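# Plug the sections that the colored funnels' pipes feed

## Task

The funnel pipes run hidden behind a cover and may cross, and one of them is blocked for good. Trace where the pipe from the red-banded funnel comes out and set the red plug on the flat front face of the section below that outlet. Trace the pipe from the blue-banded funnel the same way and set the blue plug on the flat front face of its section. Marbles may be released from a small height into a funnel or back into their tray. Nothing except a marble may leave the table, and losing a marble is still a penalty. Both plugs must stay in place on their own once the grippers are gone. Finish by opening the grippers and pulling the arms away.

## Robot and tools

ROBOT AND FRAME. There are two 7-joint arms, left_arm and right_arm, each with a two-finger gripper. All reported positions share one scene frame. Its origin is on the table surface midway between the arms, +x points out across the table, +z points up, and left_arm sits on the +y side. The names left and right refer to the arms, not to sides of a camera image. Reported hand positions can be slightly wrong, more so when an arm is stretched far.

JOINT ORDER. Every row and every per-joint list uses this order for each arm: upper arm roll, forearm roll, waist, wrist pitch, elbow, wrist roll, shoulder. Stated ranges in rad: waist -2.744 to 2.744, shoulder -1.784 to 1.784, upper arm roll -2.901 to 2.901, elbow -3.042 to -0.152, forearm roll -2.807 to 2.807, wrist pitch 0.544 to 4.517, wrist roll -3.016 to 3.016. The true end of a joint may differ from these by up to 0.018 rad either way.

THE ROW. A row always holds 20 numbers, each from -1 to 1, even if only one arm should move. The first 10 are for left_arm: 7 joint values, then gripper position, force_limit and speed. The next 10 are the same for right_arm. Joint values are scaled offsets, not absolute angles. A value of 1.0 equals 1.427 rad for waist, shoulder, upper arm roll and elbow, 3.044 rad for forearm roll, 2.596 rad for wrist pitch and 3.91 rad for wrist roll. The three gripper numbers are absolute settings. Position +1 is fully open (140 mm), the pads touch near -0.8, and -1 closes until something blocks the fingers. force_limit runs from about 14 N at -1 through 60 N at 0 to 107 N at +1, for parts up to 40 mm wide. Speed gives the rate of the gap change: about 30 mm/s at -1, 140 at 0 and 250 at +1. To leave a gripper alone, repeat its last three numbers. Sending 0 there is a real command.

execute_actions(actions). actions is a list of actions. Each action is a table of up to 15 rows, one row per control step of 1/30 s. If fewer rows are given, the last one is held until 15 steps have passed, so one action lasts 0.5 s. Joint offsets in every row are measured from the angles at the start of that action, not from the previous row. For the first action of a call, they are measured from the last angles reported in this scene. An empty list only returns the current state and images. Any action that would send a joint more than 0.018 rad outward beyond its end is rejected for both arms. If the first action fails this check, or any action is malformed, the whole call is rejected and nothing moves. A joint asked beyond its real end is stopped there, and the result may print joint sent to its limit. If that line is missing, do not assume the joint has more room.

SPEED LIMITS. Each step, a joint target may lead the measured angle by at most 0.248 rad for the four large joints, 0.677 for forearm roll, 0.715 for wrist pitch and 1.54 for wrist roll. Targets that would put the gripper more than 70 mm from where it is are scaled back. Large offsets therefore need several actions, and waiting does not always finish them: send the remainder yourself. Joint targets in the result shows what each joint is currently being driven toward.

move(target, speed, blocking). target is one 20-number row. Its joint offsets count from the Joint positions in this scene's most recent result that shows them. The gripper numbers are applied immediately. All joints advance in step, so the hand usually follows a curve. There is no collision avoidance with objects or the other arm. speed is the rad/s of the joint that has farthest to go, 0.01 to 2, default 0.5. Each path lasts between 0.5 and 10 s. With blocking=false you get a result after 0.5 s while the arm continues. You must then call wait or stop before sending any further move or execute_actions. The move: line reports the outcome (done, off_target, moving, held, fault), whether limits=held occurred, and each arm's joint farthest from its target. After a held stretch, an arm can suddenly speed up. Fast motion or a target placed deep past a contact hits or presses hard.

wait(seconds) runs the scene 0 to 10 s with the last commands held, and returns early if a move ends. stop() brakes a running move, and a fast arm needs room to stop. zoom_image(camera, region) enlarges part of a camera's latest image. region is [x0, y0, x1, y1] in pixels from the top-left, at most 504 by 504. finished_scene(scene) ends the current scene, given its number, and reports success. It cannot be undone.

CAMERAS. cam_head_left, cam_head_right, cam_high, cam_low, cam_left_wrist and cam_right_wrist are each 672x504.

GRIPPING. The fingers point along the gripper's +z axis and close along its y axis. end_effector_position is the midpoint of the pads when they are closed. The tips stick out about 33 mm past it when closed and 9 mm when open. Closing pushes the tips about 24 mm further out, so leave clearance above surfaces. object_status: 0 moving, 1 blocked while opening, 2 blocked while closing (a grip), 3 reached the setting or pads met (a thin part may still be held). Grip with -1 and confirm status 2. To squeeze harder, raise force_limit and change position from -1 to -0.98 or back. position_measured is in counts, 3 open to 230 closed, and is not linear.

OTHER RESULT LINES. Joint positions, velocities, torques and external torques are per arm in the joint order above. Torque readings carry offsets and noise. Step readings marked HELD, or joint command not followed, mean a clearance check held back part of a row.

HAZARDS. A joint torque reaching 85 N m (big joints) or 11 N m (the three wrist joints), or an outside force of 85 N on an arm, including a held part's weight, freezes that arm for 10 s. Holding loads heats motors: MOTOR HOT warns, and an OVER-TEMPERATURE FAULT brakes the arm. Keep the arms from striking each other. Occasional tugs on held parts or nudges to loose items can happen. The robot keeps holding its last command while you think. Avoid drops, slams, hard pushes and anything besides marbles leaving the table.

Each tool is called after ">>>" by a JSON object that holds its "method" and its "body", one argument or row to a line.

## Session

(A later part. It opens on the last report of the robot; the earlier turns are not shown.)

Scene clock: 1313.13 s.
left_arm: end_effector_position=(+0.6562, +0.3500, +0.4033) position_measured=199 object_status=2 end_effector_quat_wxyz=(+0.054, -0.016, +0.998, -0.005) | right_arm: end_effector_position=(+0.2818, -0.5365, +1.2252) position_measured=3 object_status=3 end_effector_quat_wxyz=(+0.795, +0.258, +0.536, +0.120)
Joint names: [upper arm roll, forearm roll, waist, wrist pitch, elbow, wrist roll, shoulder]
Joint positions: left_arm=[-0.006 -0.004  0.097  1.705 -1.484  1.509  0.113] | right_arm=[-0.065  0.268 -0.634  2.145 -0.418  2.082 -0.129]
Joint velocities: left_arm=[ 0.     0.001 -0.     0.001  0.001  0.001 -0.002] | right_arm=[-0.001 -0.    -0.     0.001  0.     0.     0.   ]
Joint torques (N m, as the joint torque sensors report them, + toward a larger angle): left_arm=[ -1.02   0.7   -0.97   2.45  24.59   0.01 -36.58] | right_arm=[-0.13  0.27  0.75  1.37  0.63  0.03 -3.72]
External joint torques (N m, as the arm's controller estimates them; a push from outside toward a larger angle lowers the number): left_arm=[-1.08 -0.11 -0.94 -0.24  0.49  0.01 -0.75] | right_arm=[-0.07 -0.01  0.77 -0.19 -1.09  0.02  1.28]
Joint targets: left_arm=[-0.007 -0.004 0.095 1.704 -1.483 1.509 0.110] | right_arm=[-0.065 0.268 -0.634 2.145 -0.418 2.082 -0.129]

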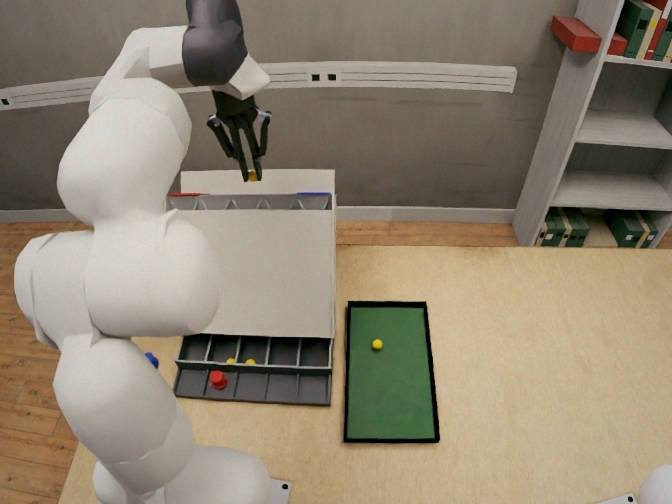

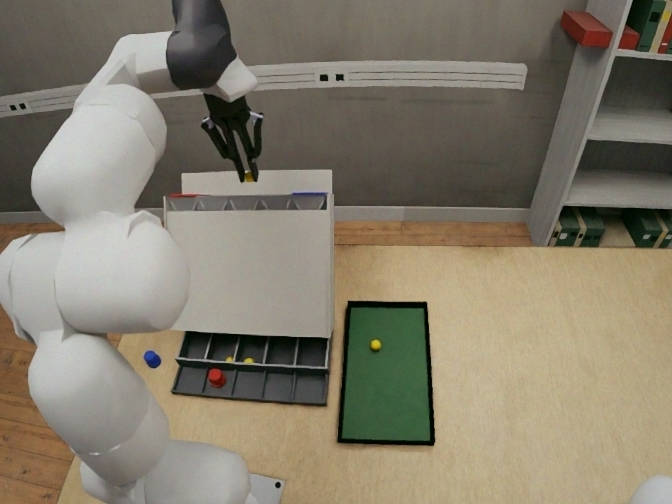

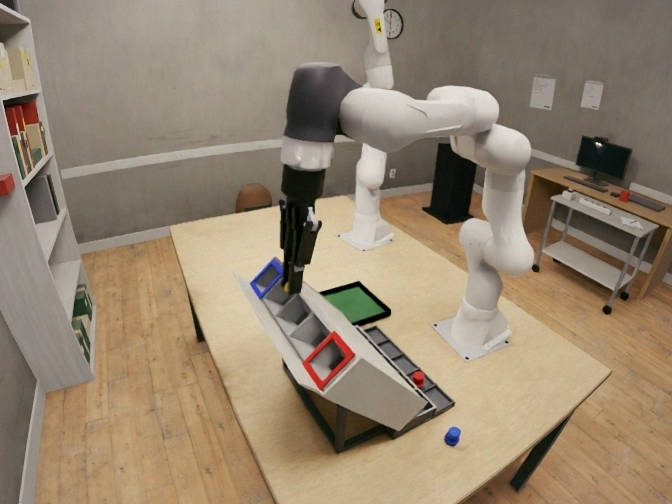

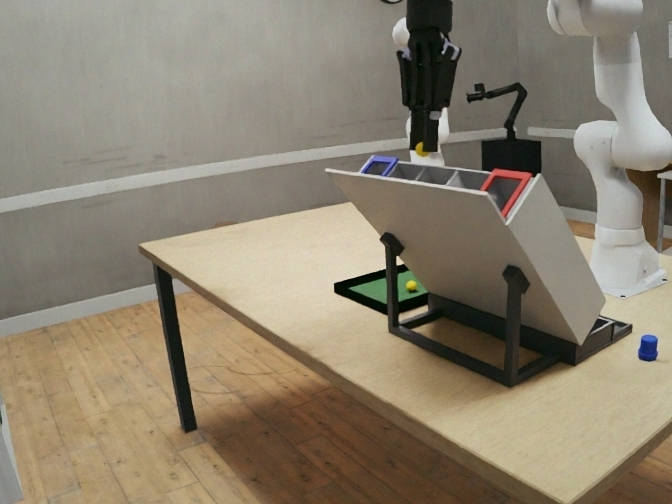

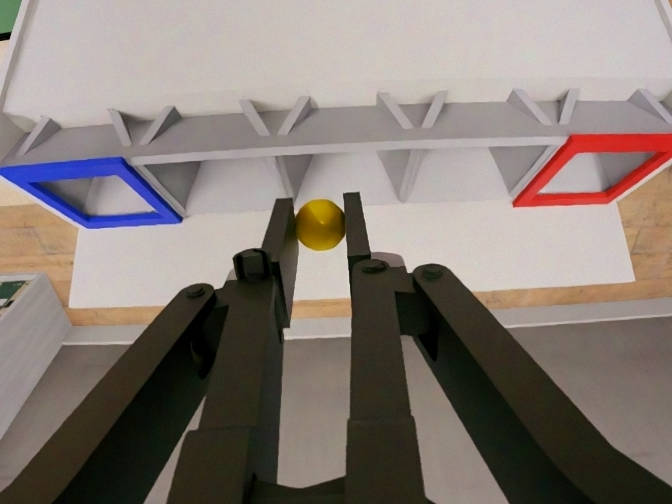

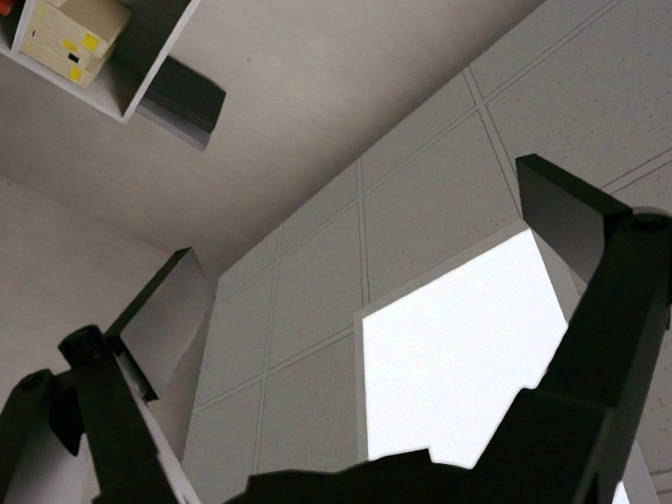

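>>> {"method": "execute_actions", "body": {
  "actions": [
    [[0,0,-0.0014,0,0.0007,0,-0.0021,-0.35,0,0.3,0,0,0,0,0,0,0,1,0,0],[0,0,-0.0014,0,0.0007,0,-0.0021,-0.35,0,0.3,0,0,0,0,0,0,0,1,0,0],[0,0,-0.0014,0,0.0007,0,-0.0063,-0.35,0,0.3,0,0,0,0,0,0,0,1,0,0],[0,0,-0.0114,0,0.0007,0,-0.0113,-0.35,0,0.3,0,0,0,0,0,0,0,1,0,0],[0,0,-0.0235,0,0.0007,0,-0.0168,-0.35,0,0.3,0,0,0,0,0,0,0,1,0,0],[0,0,-0.0364,0,0.0007,0,-0.0228,-0.35,0,0.3,0,0,0,0,0,0,0,1,0,0],[0,0,-0.0521,0,0.0007,0,-0.0290,-0.35,0,0.3,0,0,0,0,0,0,0,1,0,0],[0,0,-0.0705,0,0.0007,0,-0.0353,-0.35,0,0.3,0,0,0,0,0,0,0,1,0,0],[0,0,-0.0918,0,0,0,-0.0416,-0.35,0,0.3,0,0,0,0,0,0,0,1,0,0],[0,0,-0.1138,0,-0.0094,0,-0.0458,-0.35,0,0.3,0,0,0,0,0,0,0,1,0,0],[0,0,-0.1313,0,-0.0206,0,-0.0499,-0.35,0,0.3,0,0,0,0,0,0,0,1,0,0],[0,0,-0.1507,0,-0.0325,0,-0.0550,-0.35,0,0.3,0,0,0,0,0,0,0,1,0,0],[0,0,-0.1702,0,-0.0464,0,-0.0592,-0.35,0,0.3,0,0,0,0,0,0,0,1,0,0],[0,0,-0.1896,0,-0.0623,0,-0.0626,-0.35,0,0.3,0,0,0,0,0,0,0,1,0,0],[0,0,-0.2090,0,-0.0798,0,-0.0650,-0.35,0,0.3,0,0,0,0,0,0,0,1,0,0]],
    [[0,0,-0.0633,0.0116,-0.0533,0,-0.0071,-0.35,0,0.3,0,0,0,0,0,0,0,1,0,0],[0,0,-0.0827,0.0236,-0.0738,0,-0.0068,-0.35,0,0.3,0,0,0,0,0,0,0,1,0,0],[0,0,-0.1022,0.0367,-0.0955,0,-0.0054,-0.35,0,0.3,0,0,0,0,0,0,0,1,0,0],[0,0,-0.1208,0.0508,-0.1184,0,-0.0056,-0.35,0,0.3,0,0,0,0,0,0,0,1,0,0],[0,0,-0.1364,0.0659,-0.1421,0,-0.0059,-0.35,0,0.3,0,0,0,0,0,0,0,1,0,0],[0,0,-0.1519,0.0816,-0.1667,0,-0.0061,-0.35,0,0.3,0,0,0,0,0,0,0,1,0,0],[0,0,-0.1663,0.0980,-0.1918,0,-0.0064,-0.35,0,0.3,0,0,0,0,0,0,0,1,0,0],[0,0,-0.1796,0.1149,-0.2174,0,-0.0066,-0.35,0,0.3,0,0,0,0,0,0,0,1,0,0],[0,0,-0.1919,0.1320,-0.2433,0,-0.0066,-0.2,0,0.3,0,0,0,0,0,0,0,1,0,0],[0,0,-0.2031,0.1494,-0.2693,0,-0.0010,-0.2,0,0.3,0,0,0,0,0,0,0,1,0,0],[0,0,-0.2132,0.1669,-0.2953,0,0.0049,-0.2,0,0.3,0,0,0,0,0,0,0,1,0,0],[0,0,-0.2222,0.1842,-0.3211,0,0.0099,-0.2,0,0.3,0,0,0,0,0,0,0,1,0,0],[0,0,-0.2301,0.2013,-0.3466,0,0.0156,-0.2,0,0.3,0,0,0,0,0,0,0,1,0,0],[0,0,-0.2370,0.2180,-0.3716,0,0.0219,-0.2,0,0.3,0,0,0,0,0,0,0,1,0,0],[0,0,-0.2427,0.2342,-0.3959,0,0.0287,-0.2,0,0.3,0,0,0,0,0,0,0,1,0,0]],
    [[0,0,-0.0213,0.0907,-0.0807,0,0.0211,-0.2,0,0.3,0,0,0,0,0,0,0,1,0,0],[0,0,-0.0249,0.1055,-0.1032,0,0.0285,-0.2,0,0.3,0,0,0,0,0,0,0,1,0,0],[0,0,-0.0275,0.1193,-0.1246,0,0.0358,-0.2,0,0.3,0,0,0,0,0,0,0,1,0,0],[0,0,-0.0289,0.1320,-0.1447,0,0.0430,-0.2,0,0.3,0,0,0,0,0,0,0,1,0,0],[0,0,-0.0293,0.1435,-0.1633,0,0.0499,-0.2,0,0.3,0,0,0,0,0,0,0,1,0,0],[0,0,-0.0286,0.1537,-0.1804,0,0.0565,-0.2,0,0.3,0,0,0,0,0,0,0,1,0,0],[0,0,-0.0278,0.1623,-0.1957,0,0.0628,-0.2,0,0.3,0,0,0,0,0,0,0,1,0,0],[0,0,-0.0278,0.1695,-0.2090,0,0.0683,-0.2,0,0.3,0,0,0,0,0,0,0,1,0,0],[0,0,-0.0278,0.1748,-0.2200,0,0.0729,-0.2,0,0.3,0,0,0,0,0,0,0,1,0,0],[0,0,-0.0278,0.1782,-0.2288,0,0.0769,-1,0,-0.3,0,0,0,0,0,0,0,1,0,0],[0,0,-0.0278,0.1795,-0.2352,0,0.0798,-1,0,-0.3,0,0,0,0,0,0,0,1,0,0],[0,0,-0.0278,0.1786,-0.2390,0,0.0815,-1,0,-0.3,0,0,0,0,0,0,0,1,0,0],[0,0,-0.0278,0.1753,-0.2400,0,0.0821,-1,0,-0.3,0,0,0,0,0,0,0,1,0,0],[0,0,-0.0278,0.1695,-0.2380,0,0.0819,-1,0,-0.3,0,0,0,0,0,0,0,1,0,0],[0,0,-0.0278,0.1600,-0.2328,0,0.0816,-1,0,-0.3,0,0,0,0,0,0,0,1,0,0]]
  ]
}}

>>> {"method": "execute_actions", "body": {
  "actions": []
}}

Scene clock: 1434.63 s.
left_arm: end_effector_position=(+0.4423, +0.0677, +0.0472) position_measured=182 object_status=0 end_effector_quat_wxyz=(+0.000, +0.279, +0.960, -0.002) | right_arm: end_effector_position=(+0.2818, -0.5365, +1.2252) position_measured=3 object_status=3 end_effector_quat_wxyz=(+0.795, +0.258, +0.536, +0.120)
Joint names: [upper arm roll, forearm roll, waist, wrist pitch, elbow, wrist roll, shoulder]
Joint positions: left_arm=[-0.009 -0.004 -0.502  2.529 -2.364  1.509  0.162] | right_arm=[-0.065  0.268 -0.634  2.145 -0.418  2.082 -0.129]
Joint velocities: left_arm=[ 0.002 -0.001 -0.     0.03  -0.005  0.001  0.032] | right_arm=[-0.     0.    -0.001 -0.    -0.     0.    -0.   ]
Joint torques (N m, as the joint torque sensors report them, + toward a larger angle): left_arm=[  0.3    0.4   -0.83   3.41  20.62   0.02 -35.18] | right_arm=[-0.1   0.27  0.64  1.41  0.54  0.03 -3.54]
External joint torques (N m, as the arm's controller estimates them; a push from outside toward a larger angle lowers the number): left_arm=[ 0.32 -0.13 -0.68  0.38 -2.2   0.02  1.92] | right_arm=[-0.05 -0.02  0.66 -0.16 -1.25  0.02  1.62]
External joint torques at the end of the 1st action: left_arm=[-0.22 -0.08 -1.06 -0.08 -0.75  0.   -1.3 ] | right_arm=[ 0.22 -0.01  0.78 -0.17 -1.59  0.03  1.18]
External joint torques at the end of the 2nd action: left_arm=[-0.64 -0.03 -1.89  0.53 -2.36 -0.02  1.67] | right_arm=[ 0.    0.04  0.63 -0.19 -1.15  0.04  1.2 ]
Joint targets: left_arm=[-0.008 -0.004 -0.503 2.539 -2.361 1.509 0.160] | right_arm=[-0.065 0.268 -0.634 2.145 -0.418 2.082 -0.129]
Step readings (joint positions; steps 1 to 15: 1st action; 16 to 30: 2nd action; 31 to 45: 3rd action):
0: left_arm=[-0.006 -0.004 0.097 1.705 -1.484 1.509 0.113] | right_arm=[-0.065 0.268 -0.634 2.145 -0.418 2.082 -0.129]
1: left_arm=[-0.006 -0.004 0.097 1.705 -1.484 1.509 0.113] | right_arm=[-0.065 0.268 -0.634 2.145 -0.418 2.082 -0.129]
2: left_arm=[-0.006 -0.004 0.097 1.705 -1.484 1.509 0.113] | right_arm=[-0.065 0.268 -0.634 2.145 -0.418 2.082 -0.129]
4: left_arm=[-0.004 -0.004 0.095 1.705 -1.484 1.509 0.110] | right_arm=[-0.065 0.268 -0.634 2.145 -0.418 2.082 -0.129]
8: left_arm=[0.002 -0.004 0.049 1.705 -1.484 1.509 0.088] | right_arm=[-0.065 0.268 -0.634 2.145 -0.418 2.082 -0.129]
15: left_arm=[-0.005 -0.004 -0.139 1.707 -1.546 1.509 0.025] | right_arm=[-0.065 0.268 -0.634 2.145 -0.418 2.082 -0.129]
16: left_arm=[-0.005 -0.004 -0.168 1.712 -1.567 1.509 0.019] | right_arm=[-0.065 0.268 -0.634 2.145 -0.418 2.082 -0.129]
17: left_arm=[-0.005 -0.004 -0.196 1.722 -1.591 1.509 0.015] | right_arm=[-0.065 0.268 -0.634 2.145 -0.418 2.082 -0.129]
19: left_arm=[-0.005 -0.004 -0.251 1.754 -1.645 1.509 0.012] | right_arm=[-0.065 0.268 -0.634 2.145 -0.418 2.082 -0.129]
23: left_arm=[-0.007 -0.004 -0.349 1.859 -1.777 1.509 0.014] | right_arm=[-0.065 0.268 -0.634 2.145 -0.418 2.082 -0.129]
30: left_arm=[-0.008 -0.004 -0.463 2.124 -2.029 1.509 0.043] | right_arm=[-0.065 0.268 -0.634 2.145 -0.418 2.082 -0.129]
31: left_arm=[-0.009 -0.004 -0.473 2.165 -2.065 1.509 0.052] | right_arm=[-0.065 0.268 -0.634 2.145 -0.418 2.082 -0.129]
32: left_arm=[-0.009 -0.004 -0.481 2.206 -2.100 1.509 0.062] | right_arm=[-0.065 0.268 -0.634 2.145 -0.418 2.082 -0.129]
34: left_arm=[-0.010 -0.004 -0.494 2.284 -2.165 1.509 0.083] | right_arm=[-0.065 0.268 -0.634 2.145 -0.418 2.082 -0.129]
38: left_arm=[-0.010 -0.004 -0.502 2.420 -2.277 1.509 0.124] | right_arm=[-0.065 0.268 -0.634 2.145 -0.418 2.082 -0.129]
45: Joint positions above

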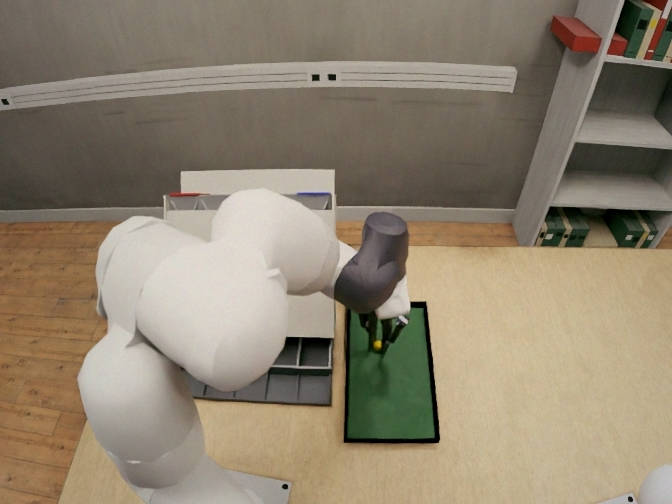

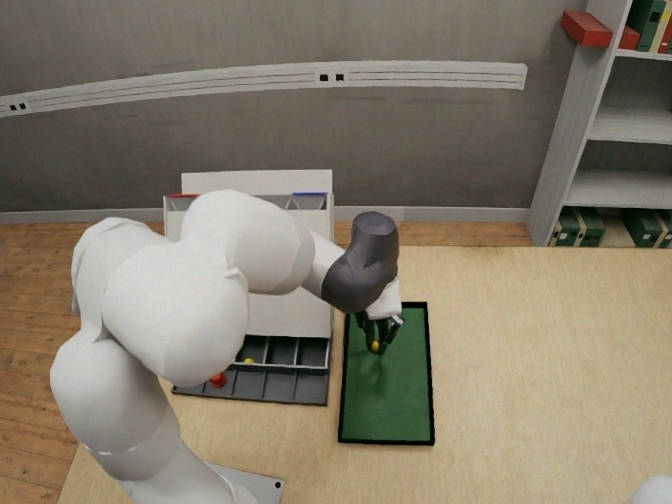

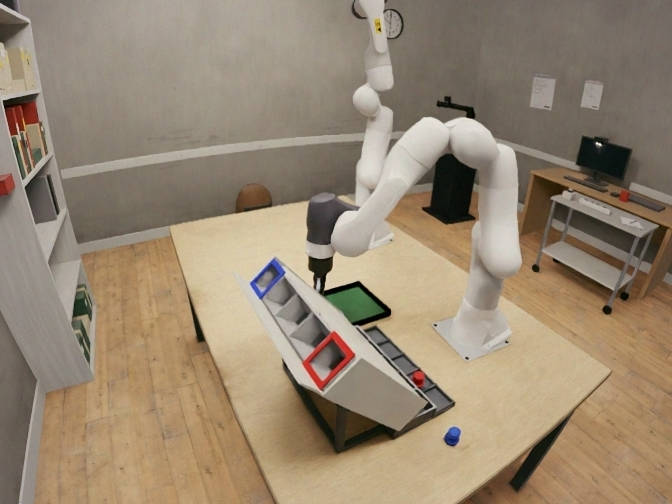

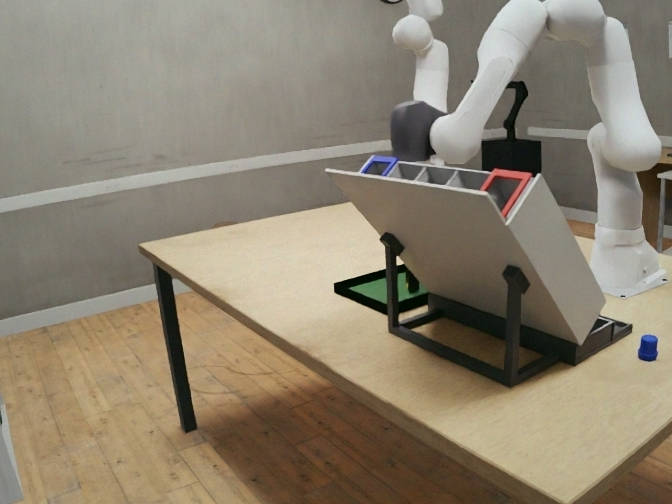

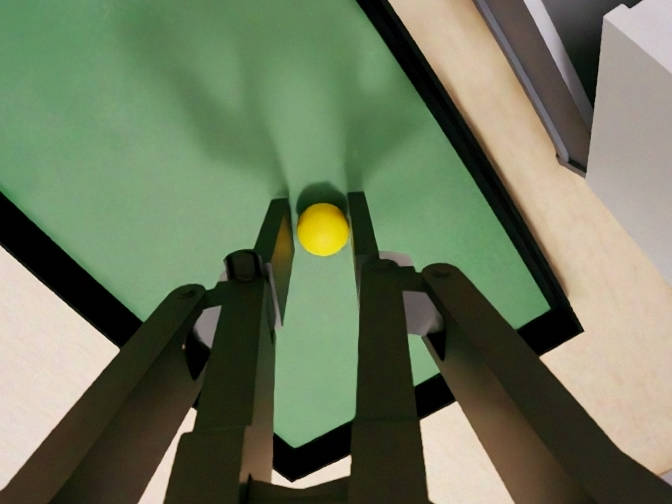

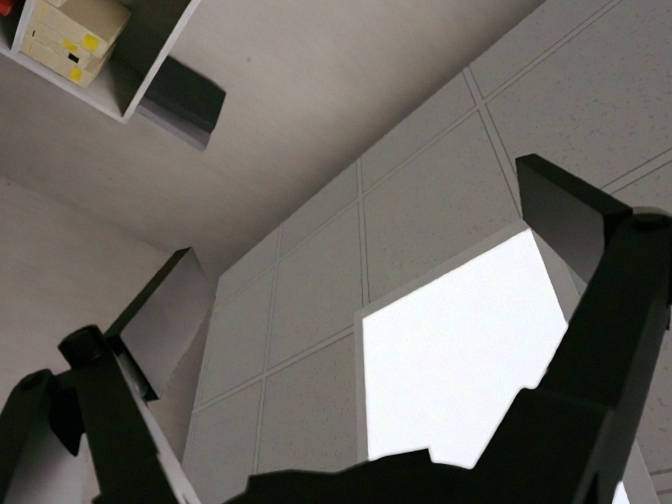

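Scene clock: 1434.63 s.
left_arm: end_effector_position=(+0.4423, +0.0677, +0.0472) position_measured=182 object_status=0 end_effector_quat_wxyz=(+0.000, +0.279, +0.960, -0.002) | right_arm: end_effector_position=(+0.2818, -0.5365, +1.2252) position_measured=3 object_status=3 end_effector_quat_wxyz=(+0.795, +0.258, +0.536, +0.120)
Joint names: [upper arm roll, forearm roll, waist, wrist pitch, elbow, wrist roll, shoulder]
Joint positions: left_arm=[-0.009 -0.004 -0.502  2.529 -2.364  1.509  0.162] | right_arm=[-0.065  0.268 -0.634  2.145 -0.418  2.082 -0.129]
Joint velocities: left_arm=[ 0.002 -0.001 -0.     0.03  -0.005  0.001  0.032] | right_arm=[-0.     0.    -0.001 -0.    -0.     0.    -0.   ]
Joint torques (N m, as the joint torque sensors report them, + toward a larger angle): left_arm=[  0.3    0.4   -0.83   3.41  20.62   0.02 -35.18] | right_arm=[-0.1   0.27  0.64  1.41  0.54  0.03 -3.54]
External joint torques (N m, as the arm's controller estimates them; a push from outside toward a larger angle lowers the number): left_arm=[ 0.32 -0.13 -0.68  0.38 -2.2   0.02  1.92] | right_arm=[-0.05 -0.02  0.66 -0.16 -1.25  0.02  1.62]
Joint targets: left_arm=[-0.008 -0.004 -0.503 2.539 -2.361 1.509 0.160] | right_arm=[-0.065 0.268 -0.634 2.145 -0.418 2.082 -0.129]

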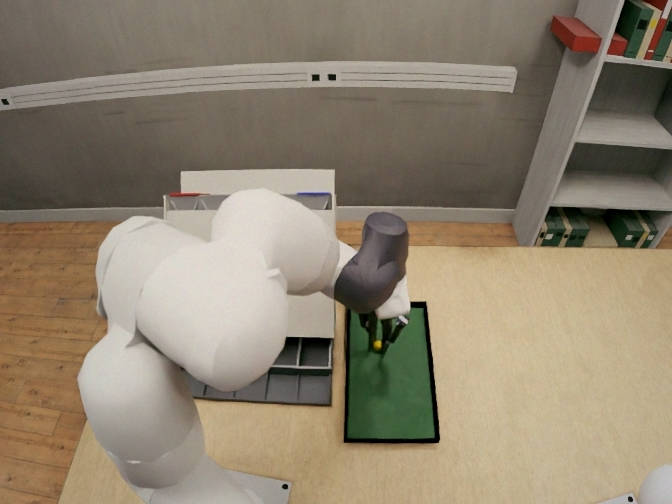

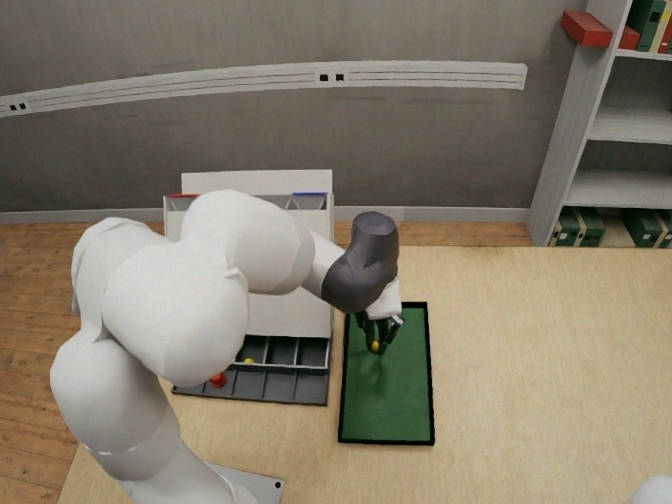

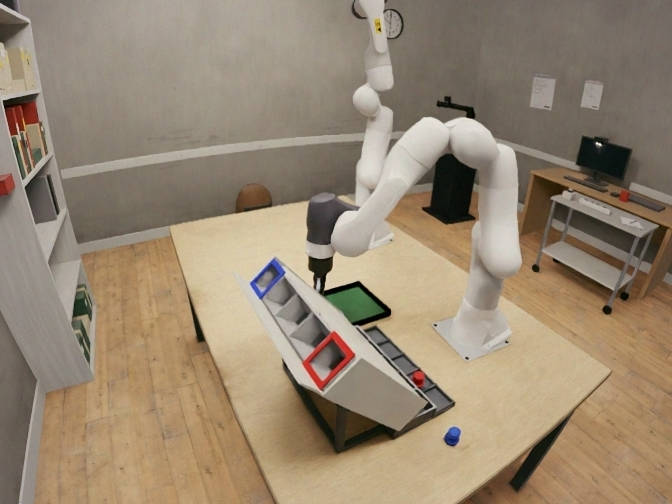

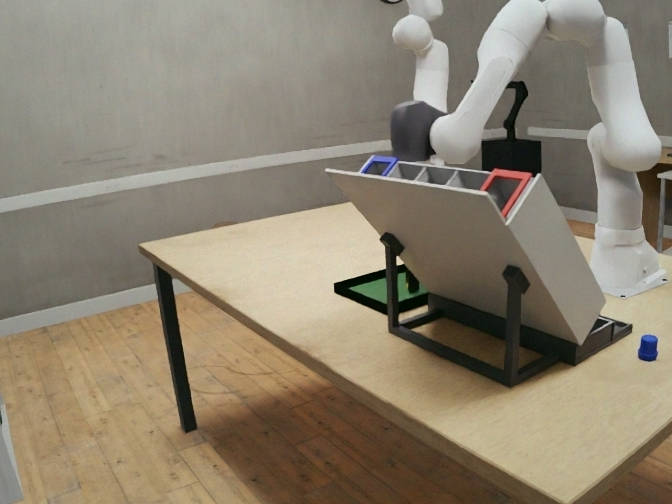

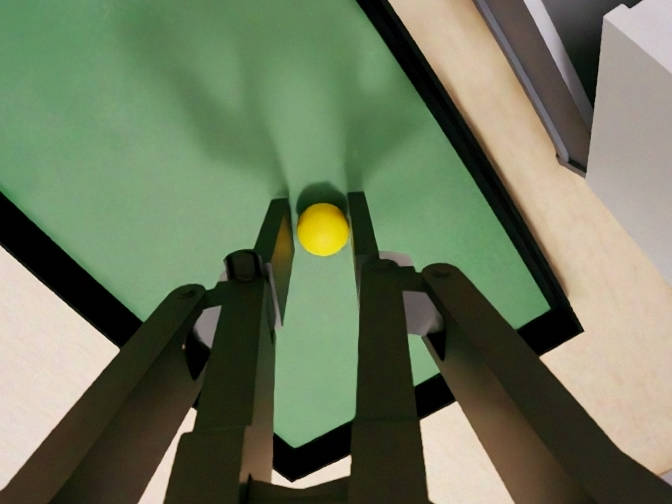

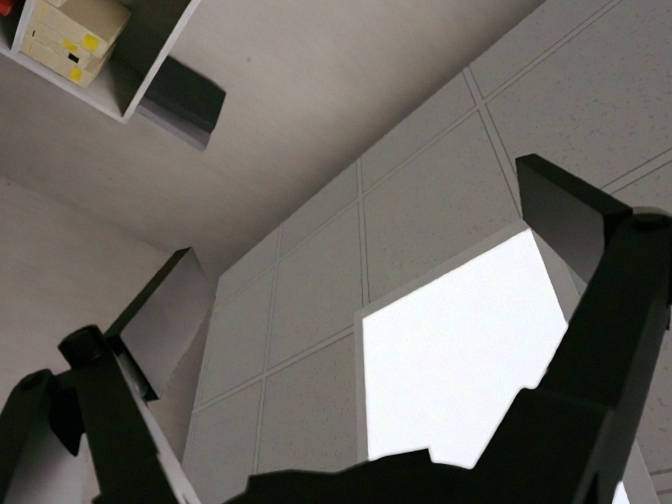

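>>> {"method": "execute_actions", "body": {
  "actions": []
}}

Scene clock: 1436.57 s.
left_arm: end_effector_position=(+0.4448, +0.0660, +0.0482) position_measured=199 object_status=2 end_effector_quat_wxyz=(+0.005, +0.279, +0.960, -0.004) | right_arm: end_effector_position=(+0.2818, -0.5365, +1.2252) position_measured=3 object_status=3 end_effector_quat_wxyz=(+0.795, +0.258, +0.536, +0.120)
Joint names: [upper arm roll, forearm roll, waist, wrist pitch, elbow, wrist roll, shoulder]
Joint positions: left_arm=[-0.009 -0.004 -0.502  2.537 -2.364  1.509  0.162] | right_arm=[-0.065  0.268 -0.634  2.145 -0.418  2.082 -0.129]
Joint velocities: left_arm=[-0.001 -0.    -0.001 -0.     0.001  0.001  0.001] | right_arm=[ 0.     0.001 -0.    -0.    -0.001  0.003 -0.   ]
Joint torques (N m, as the joint torque sensors report them, + toward a larger angle): left_arm=[  0.48   0.42  -0.39   2.73  20.58  -0.02 -34.58] | right_arm=[-0.02  0.25  0.92  1.39  0.68  0.05 -3.98]
External joint torques (N m, as the arm's controller estimates them; a push from outside toward a larger angle lowers the number): left_arm=[ 0.48 -0.06 -0.28  0.28  1.11 -0.02 -1.88] | right_arm=[ 0.02 -0.04  0.92 -0.17 -1.06  0.05  1.07]
Joint targets: left_arm=[-0.008 -0.004 -0.503 2.539 -2.361 1.509 0.160] | right_arm=[-0.065 0.268 -0.634 2.145 -0.418 2.082 -0.129]

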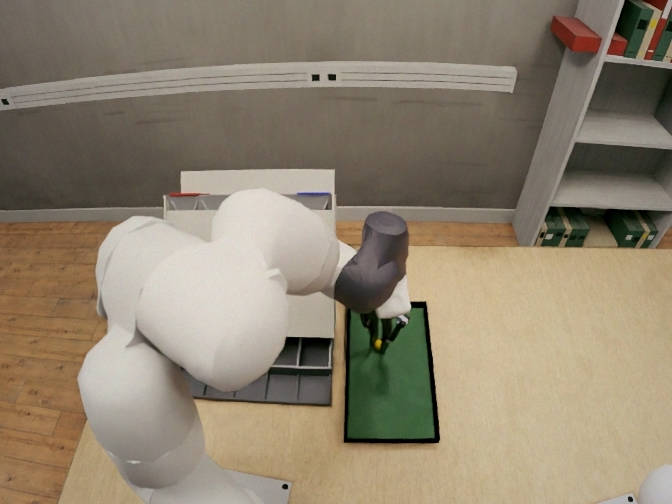

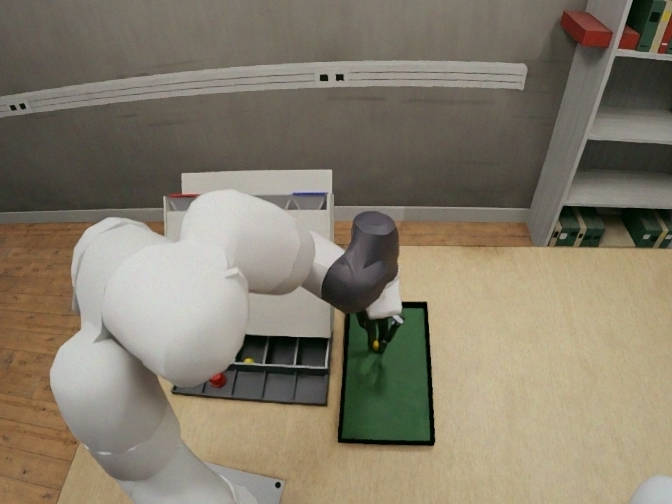

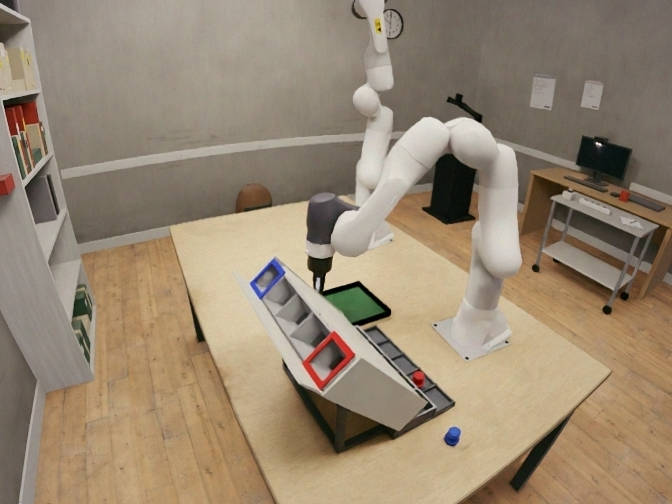

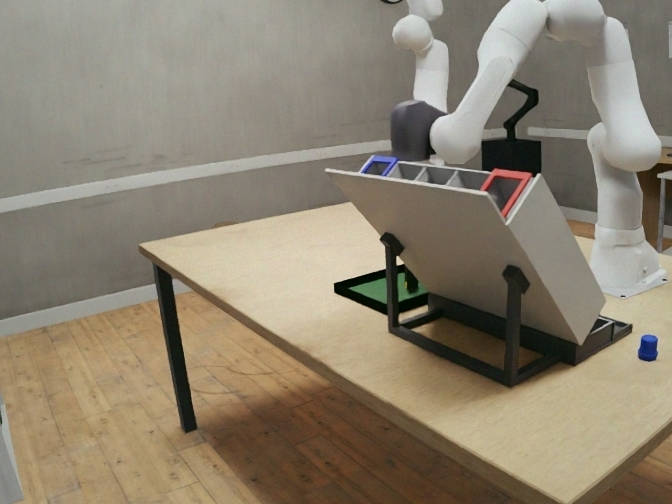

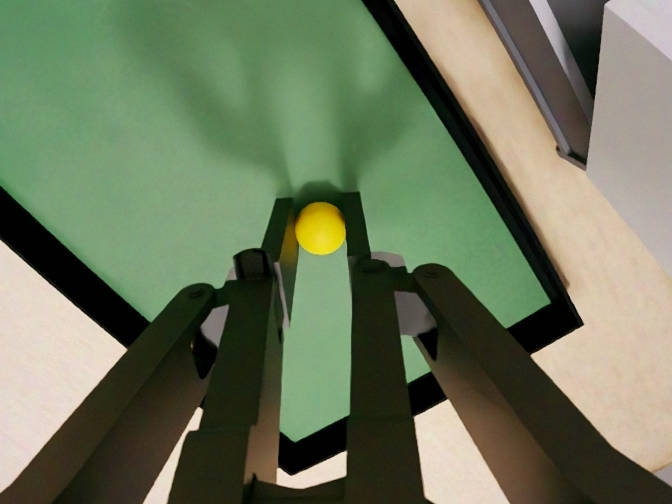

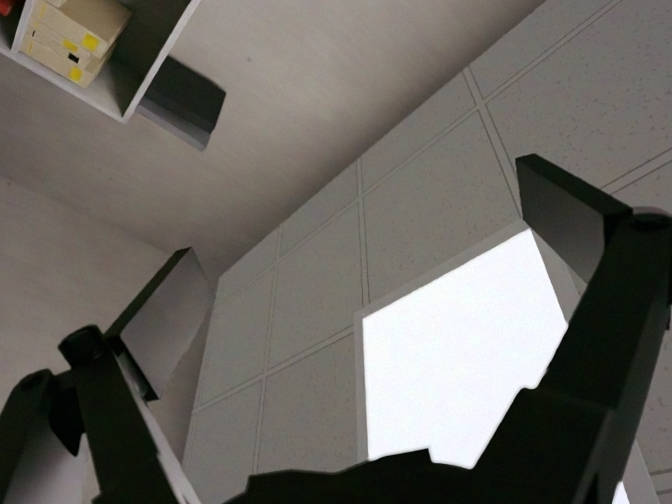

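>>> {"method": "execute_actions", "body": {
  "actions": [
    [[0.0007,0,0,-0.0095,0.0095,0,-0.0080,-1,0,-0.3,0,0,0,0,0,0,0,1,0,0],[0.0007,0,0,-0.0230,0.0193,0,-0.0150,-1,0,-0.3,0,0,0,0,0,0,0,1,0,0],[0.0007,0,0,-0.0374,0.0312,0,-0.0207,-1,0,-0.3,0,0,0,0,0,0,0,1,0,0],[0.0007,0,0,-0.0530,0.0451,0,-0.0270,-1,0,-0.3,0,0,0,0,0,0,0,1,0,0],[0.0007,0,0,-0.0696,0.0608,0,-0.0339,-1,0,-0.3,0,0,0,0,0,0,0,1,0,0],[0.001,0,0.001,-0.0870,0.0780,0,-0.0410,-1,0,-0.3,0,0,0,0,0,0,0,1,0,0],[0.0015,0,0.0054,-0.1049,0.0967,0,-0.0488,-1,0,-0.3,0,0,0,0,0,0,0,1,0,0],[0.002,0,0.0099,-0.1234,0.1167,0,-0.0566,-1,0,-0.3,0,0,0,0,0,0,0,1,0,0],[0.0025,0,0.0147,-0.1422,0.1378,0,-0.0646,-1,0,-0.3,0,0,0,0,0,0,0,1,0,0],[0.003,0,0.0204,-0.1611,0.1598,0,-0.0725,-1,0,-0.3,0,0,0,0,0,0,0,1,0,0],[0.0035,0,0.0272,-0.1801,0.1826,0,-0.0804,-1,0,-0.3,0,0,0,0,0,0,0,1,0,0],[0.004,0,0.0350,-0.1988,0.2060,0,-0.0880,-1,0,-0.3,0,0,0,0,0,0,0,1,0,0],[0.004,0,0.0438,-0.2173,0.2298,0,-0.0950,-1,0,-0.3,0,0,0,0,0,0,0,1,0,0],[0.004,0,0.0537,-0.2352,0.2539,0,-0.1016,-1,0,-0.3,0,0,0,0,0,0,0,1,0,0],[0.004,0,0.0645,-0.2525,0.2781,0,-0.1074,-1,0,-0.3,0,0,0,0,0,0,0,1,0,0]],
    [[0.0025,0,0.0351,-0.0954,0.0762,0,-0.0208,-1,0,-0.3,0,0,0,0,0,0,0,1,0,0],[0.0025,0,0.0480,-0.1108,0.0999,0,-0.0247,-1,0,-0.3,0,0,0,0,0,0,0,1,0,0],[0.0025,0,0.0619,-0.1252,0.1232,0,-0.0277,-1,0,-0.3,0,0,0,0,0,0,0,1,0,0],[0.0025,0,0.0768,-0.1382,0.1459,0,-0.0293,-1,0,-0.3,0,0,0,0,0,0,0,1,0,0],[0.0025,0,0.0928,-0.1497,0.1677,0,-0.0298,-1,0,-0.3,0,0,0,0,0,0,0,1,0,0],[0.0025,0,0.1098,-0.1597,0.1886,0,-0.0291,-1,0,-0.3,0,0,0,0,0,0,0,1,0,0],[0.0025,0,0.1277,-0.1678,0.2083,0,-0.0281,-1,0,-0.3,0,0,0,0,0,0,0,1,0,0],[0.0025,0,0.1468,-0.1740,0.2267,0,-0.0282,-1,0,-0.3,0,0,0,0,0,0,0,1,0,0],[0.0025,0,0.1668,-0.1780,0.2435,0,-0.0280,-1,0,-0.3,0,0,0,0,0,0,0,1,0,0],[0.0025,0,0.1878,-0.1798,0.2586,0,-0.0276,-1,0,-0.3,0,0,0,0,0,0,0,1,0,0],[0.0025,0,0.2099,-0.1791,0.2718,0,-0.0273,-1,0,-0.3,0,0,0,0,0,0,0,1,0,0],[0.002,0,0.2321,-0.1758,0.2830,0,-0.0269,-1,0,-0.3,0,0,0,0,0,0,0,1,0,0],[0.0015,0,0.2527,-0.1698,0.2920,0,-0.0266,-1,0,-0.3,0,0,0,0,0,0,0,1,0,0],[0.0015,0,0.2741,-0.1604,0.2986,0,-0.0262,-1,0,-0.3,0,0,0,0,0,0,0,1,0,0],[0.0015,0,0.2955,-0.1580,0.3026,0,-0.0260,-1,0,-0.3,0,0,0,0,0,0,0,1,0,0]],
    [[0.0005,0,0.0692,0.0082,0.0190,0,0.0044,-1,0,-0.3,0,0,0,0,0,0,0,1,0,0],[0.0005,0,0.0906,0.0164,0.0174,0,0.0062,-1,0,-0.3,0,0,0,0,0,0,0,1,0,0],[0.0005,0,0.1120,0.0244,0.0129,0,0.0074,-1,0,-0.3,0,0,0,0,0,0,0,1,0,0],[0.0005,0,0.1334,0.0323,0.0129,0,0.0092,-1,0,-0.3,0,0,0,0,0,0,0,1,0,0],[-0.001,0,0.1531,0.0400,0.0129,0,0.0114,-1,0,-0.3,0,0,0,0,0,0,0,1,0,0],[-0.003,0,0.1669,0.0471,0.0129,0,0.0136,-1,0,-0.3,0,0,0,0,0,0,0,1,0,0],[-0.003,0,0.1805,0.0536,0.0129,0,0.0158,-1,0,-0.3,0,0,0,0,0,0,0,1,0,0],[-0.003,0,0.1920,0.0593,0.0129,0,0.0178,-1,0,-0.3,0,0,0,0,0,0,0,1,0,0],[-0.003,0,0.2013,0.0639,0.0129,0,0.0196,-1,0,-0.3,0,0,0,0,0,0,0,1,0,0],[-0.003,0,0.2084,0.0672,0.0129,0,0.0211,-1,0,-0.3,0,0,0,0,0,0,0,1,0,0],[-0.003,0,0.2135,0.0691,0.0129,0,0.0222,-1,0,-0.3,0,0,0,0,0,0,0,1,0,0],[-0.003,0,0.2163,0.0694,0.0129,0,0.0228,-1,0,-0.3,0,0,0,0,0,0,0,1,0,0],[-0.003,0,0.2170,0.0678,0.0129,0,0.0229,-1,0,-0.3,0,0,0,0,0,0,0,1,0,0],[-0.002,0,0.2163,0.0642,0.0129,0,0.0226,-1,0,-0.3,0,0,0,0,0,0,0,1,0,0],[0.0005,0,0.2152,0.0575,0.0129,0,0.0217,-1,0,-0.3,0,0,0,0,0,0,0,1,0,0]]
  ]
}}

Scene clock: 1558.07 s.
left_arm: end_effector_position=(+0.6546, +0.4258, +0.4058) position_measured=199 object_status=2 end_effector_quat_wxyz=(+0.095, -0.077, +0.992, -0.001) | right_arm: end_effector_position=(+0.2818, -0.5365, +1.2252) position_measured=3 object_status=3 end_effector_quat_wxyz=(+0.795, +0.258, +0.536, +0.120)
Joint names: [upper arm roll, forearm roll, waist, wrist pitch, elbow, wrist roll, shoulder]
Joint positions: left_arm=[-0.004 -0.004  0.216  1.833 -1.617  1.509  0.025] | right_arm=[-0.065  0.268 -0.634  2.145 -0.418  2.082 -0.129]
Joint velocities: left_arm=[ 0.011 -0.001  0.037  0.004  0.001 -0.001 -0.001] | right_arm=[ 0.001  0.001  0.001  0.    -0.    -0.     0.   ]
Joint torques (N m, as the joint torque sensors report them, + toward a larger angle): left_arm=[ -1.54   0.79  -0.35   3.1   23.93   0.01 -32.99] | right_arm=[-0.27  0.27  0.81  1.38  0.46  0.08 -3.4 ]
External joint torques (N m, as the arm's controller estimates them; a push from outside toward a larger angle lowers the number): left_arm=[ 0.94  0.17  2.27  0.26 -0.59  0.02  0.89] | right_arm=[-0.24 -0.02  0.8  -0.18 -1.26  0.07  1.61]
External joint torques at the end of the 1st action: left_arm=[ 0.24 -0.06  1.23 -0.55  0.81  0.01 -1.55] | right_arm=[ 0.07 -0.02  0.79 -0.22 -1.16  0.04  1.42]
External joint torques at the end of the 2nd action: left_arm=[ 0.5  -0.06  1.86 -0.36  0.33  0.02 -0.43] | right_arm=[ 0.25 -0.02  0.57 -0.16 -1.13  0.01  1.12]
Joint targets: left_arm=[-0.006 -0.004 0.217 1.836 -1.617 1.509 0.025] | right_arm=[-0.065 0.268 -0.634 2.145 -0.418 2.082 -0.129]
Step readings (joint positions; steps 1 to 15: 1st action; 16 to 30: 2nd action; 31 to 45: 3rd action):
0: left_arm=[-0.009 -0.004 -0.502 2.538 -2.364 1.509 0.162] | right_arm=[-0.065 0.268 -0.634 2.145 -0.418 2.082 -0.129]
1: left_arm=[-0.009 -0.004 -0.502 2.534 -2.362 1.509 0.162] | right_arm=[-0.065 0.268 -0.634 2.145 -0.418 2.082 -0.129]
2: left_arm=[-0.009 -0.004 -0.502 2.524 -2.358 1.509 0.160] | right_arm=[-0.065 0.268 -0.634 2.145 -0.418 2.082 -0.129]
4: left_arm=[-0.009 -0.004 -0.502 2.490 -2.337 1.509 0.150] | right_arm=[-0.065 0.268 -0.634 2.145 -0.418 2.082 -0.129]
8: left_arm=[-0.009 -0.004 -0.499 2.376 -2.257 1.509 0.113] | right_arm=[-0.065 0.268 -0.634 2.145 -0.418 2.082 -0.129]
15: left_arm=[-0.008 -0.004 -0.443 2.089 -2.042 1.509 0.035] | right_arm=[-0.065 0.268 -0.634 2.145 -0.418 2.082 -0.129]
16: left_arm=[-0.008 -0.004 -0.429 2.046 -2.008 1.509 0.026] | right_arm=[-0.065 0.268 -0.634 2.145 -0.418 2.082 -0.129]
17: left_arm=[-0.007 -0.004 -0.414 2.004 -1.973 1.509 0.017] | right_arm=[-0.065 0.268 -0.634 2.145 -0.418 2.082 -0.129]
19: left_arm=[-0.007 -0.004 -0.379 1.922 -1.905 1.509 0.005] | right_arm=[-0.065 0.268 -0.634 2.145 -0.418 2.082 -0.129]
23: left_arm=[-0.007 -0.004 -0.292 1.783 -1.780 1.509 -0.005] | right_arm=[-0.065 0.268 -0.634 2.145 -0.418 2.082 -0.129]
30: left_arm=[-0.006 -0.004 -0.090 1.687 -1.635 1.509 -0.006] | right_arm=[-0.065 0.268 -0.634 2.145 -0.418 2.082 -0.129]
31: left_arm=[-0.006 -0.004 -0.059 1.690 -1.626 1.509 -0.006] | right_arm=[-0.065 0.268 -0.634 2.145 -0.418 2.082 -0.129]
32: left_arm=[-0.006 -0.004 -0.029 1.697 -1.620 1.509 -0.006] | right_arm=[-0.065 0.268 -0.634 2.145 -0.418 2.082 -0.129]
34: left_arm=[-0.006 -0.004 0.032 1.717 -1.617 1.509 -0.004] | right_arm=[-0.065 0.268 -0.634 2.145 -0.418 2.082 -0.129]
38: left_arm=[-0.005 -0.004 0.140 1.772 -1.617 1.509 0.010] | right_arm=[-0.065 0.268 -0.634 2.145 -0.418 2.082 -0.129]
45: Joint positions above

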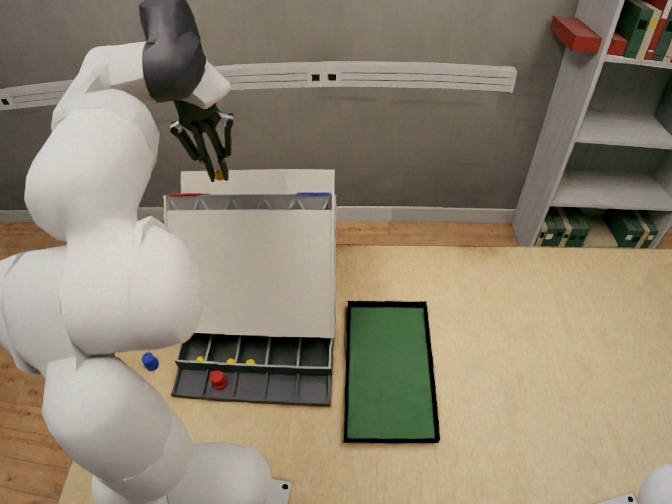

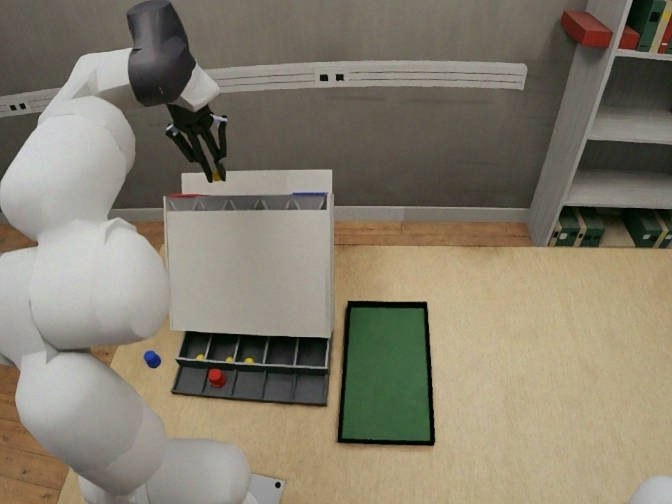

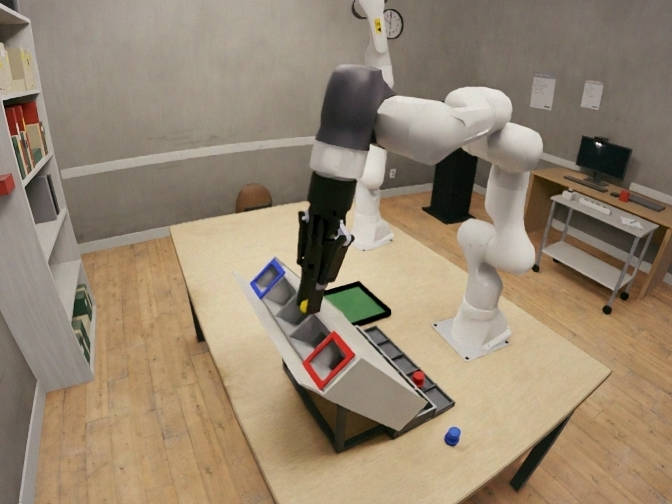

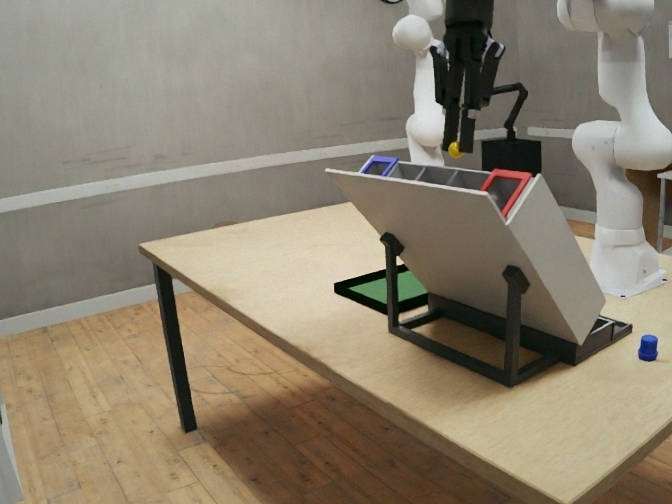

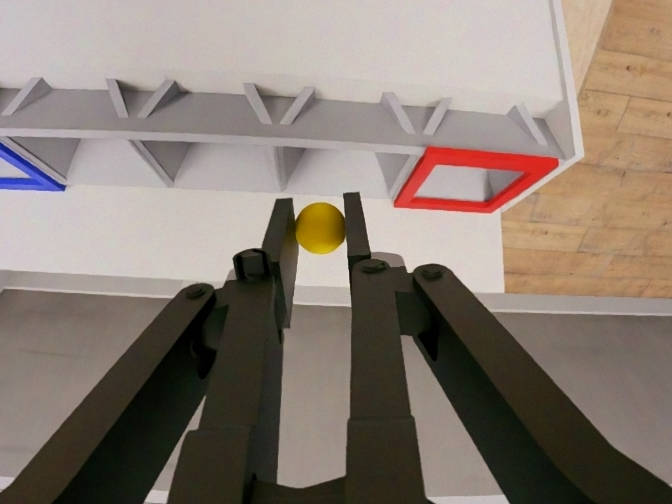

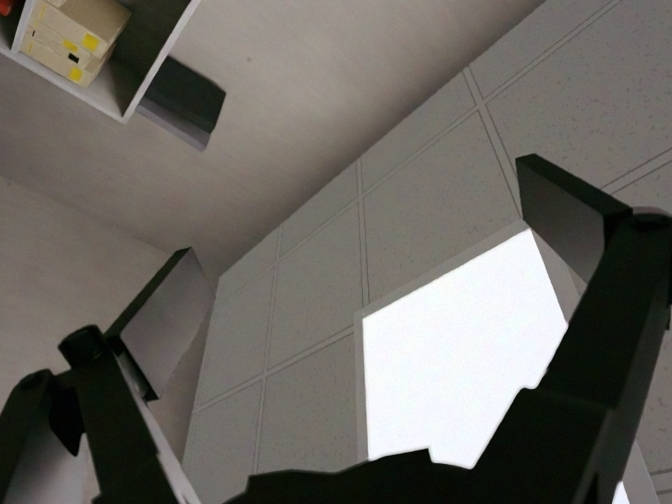

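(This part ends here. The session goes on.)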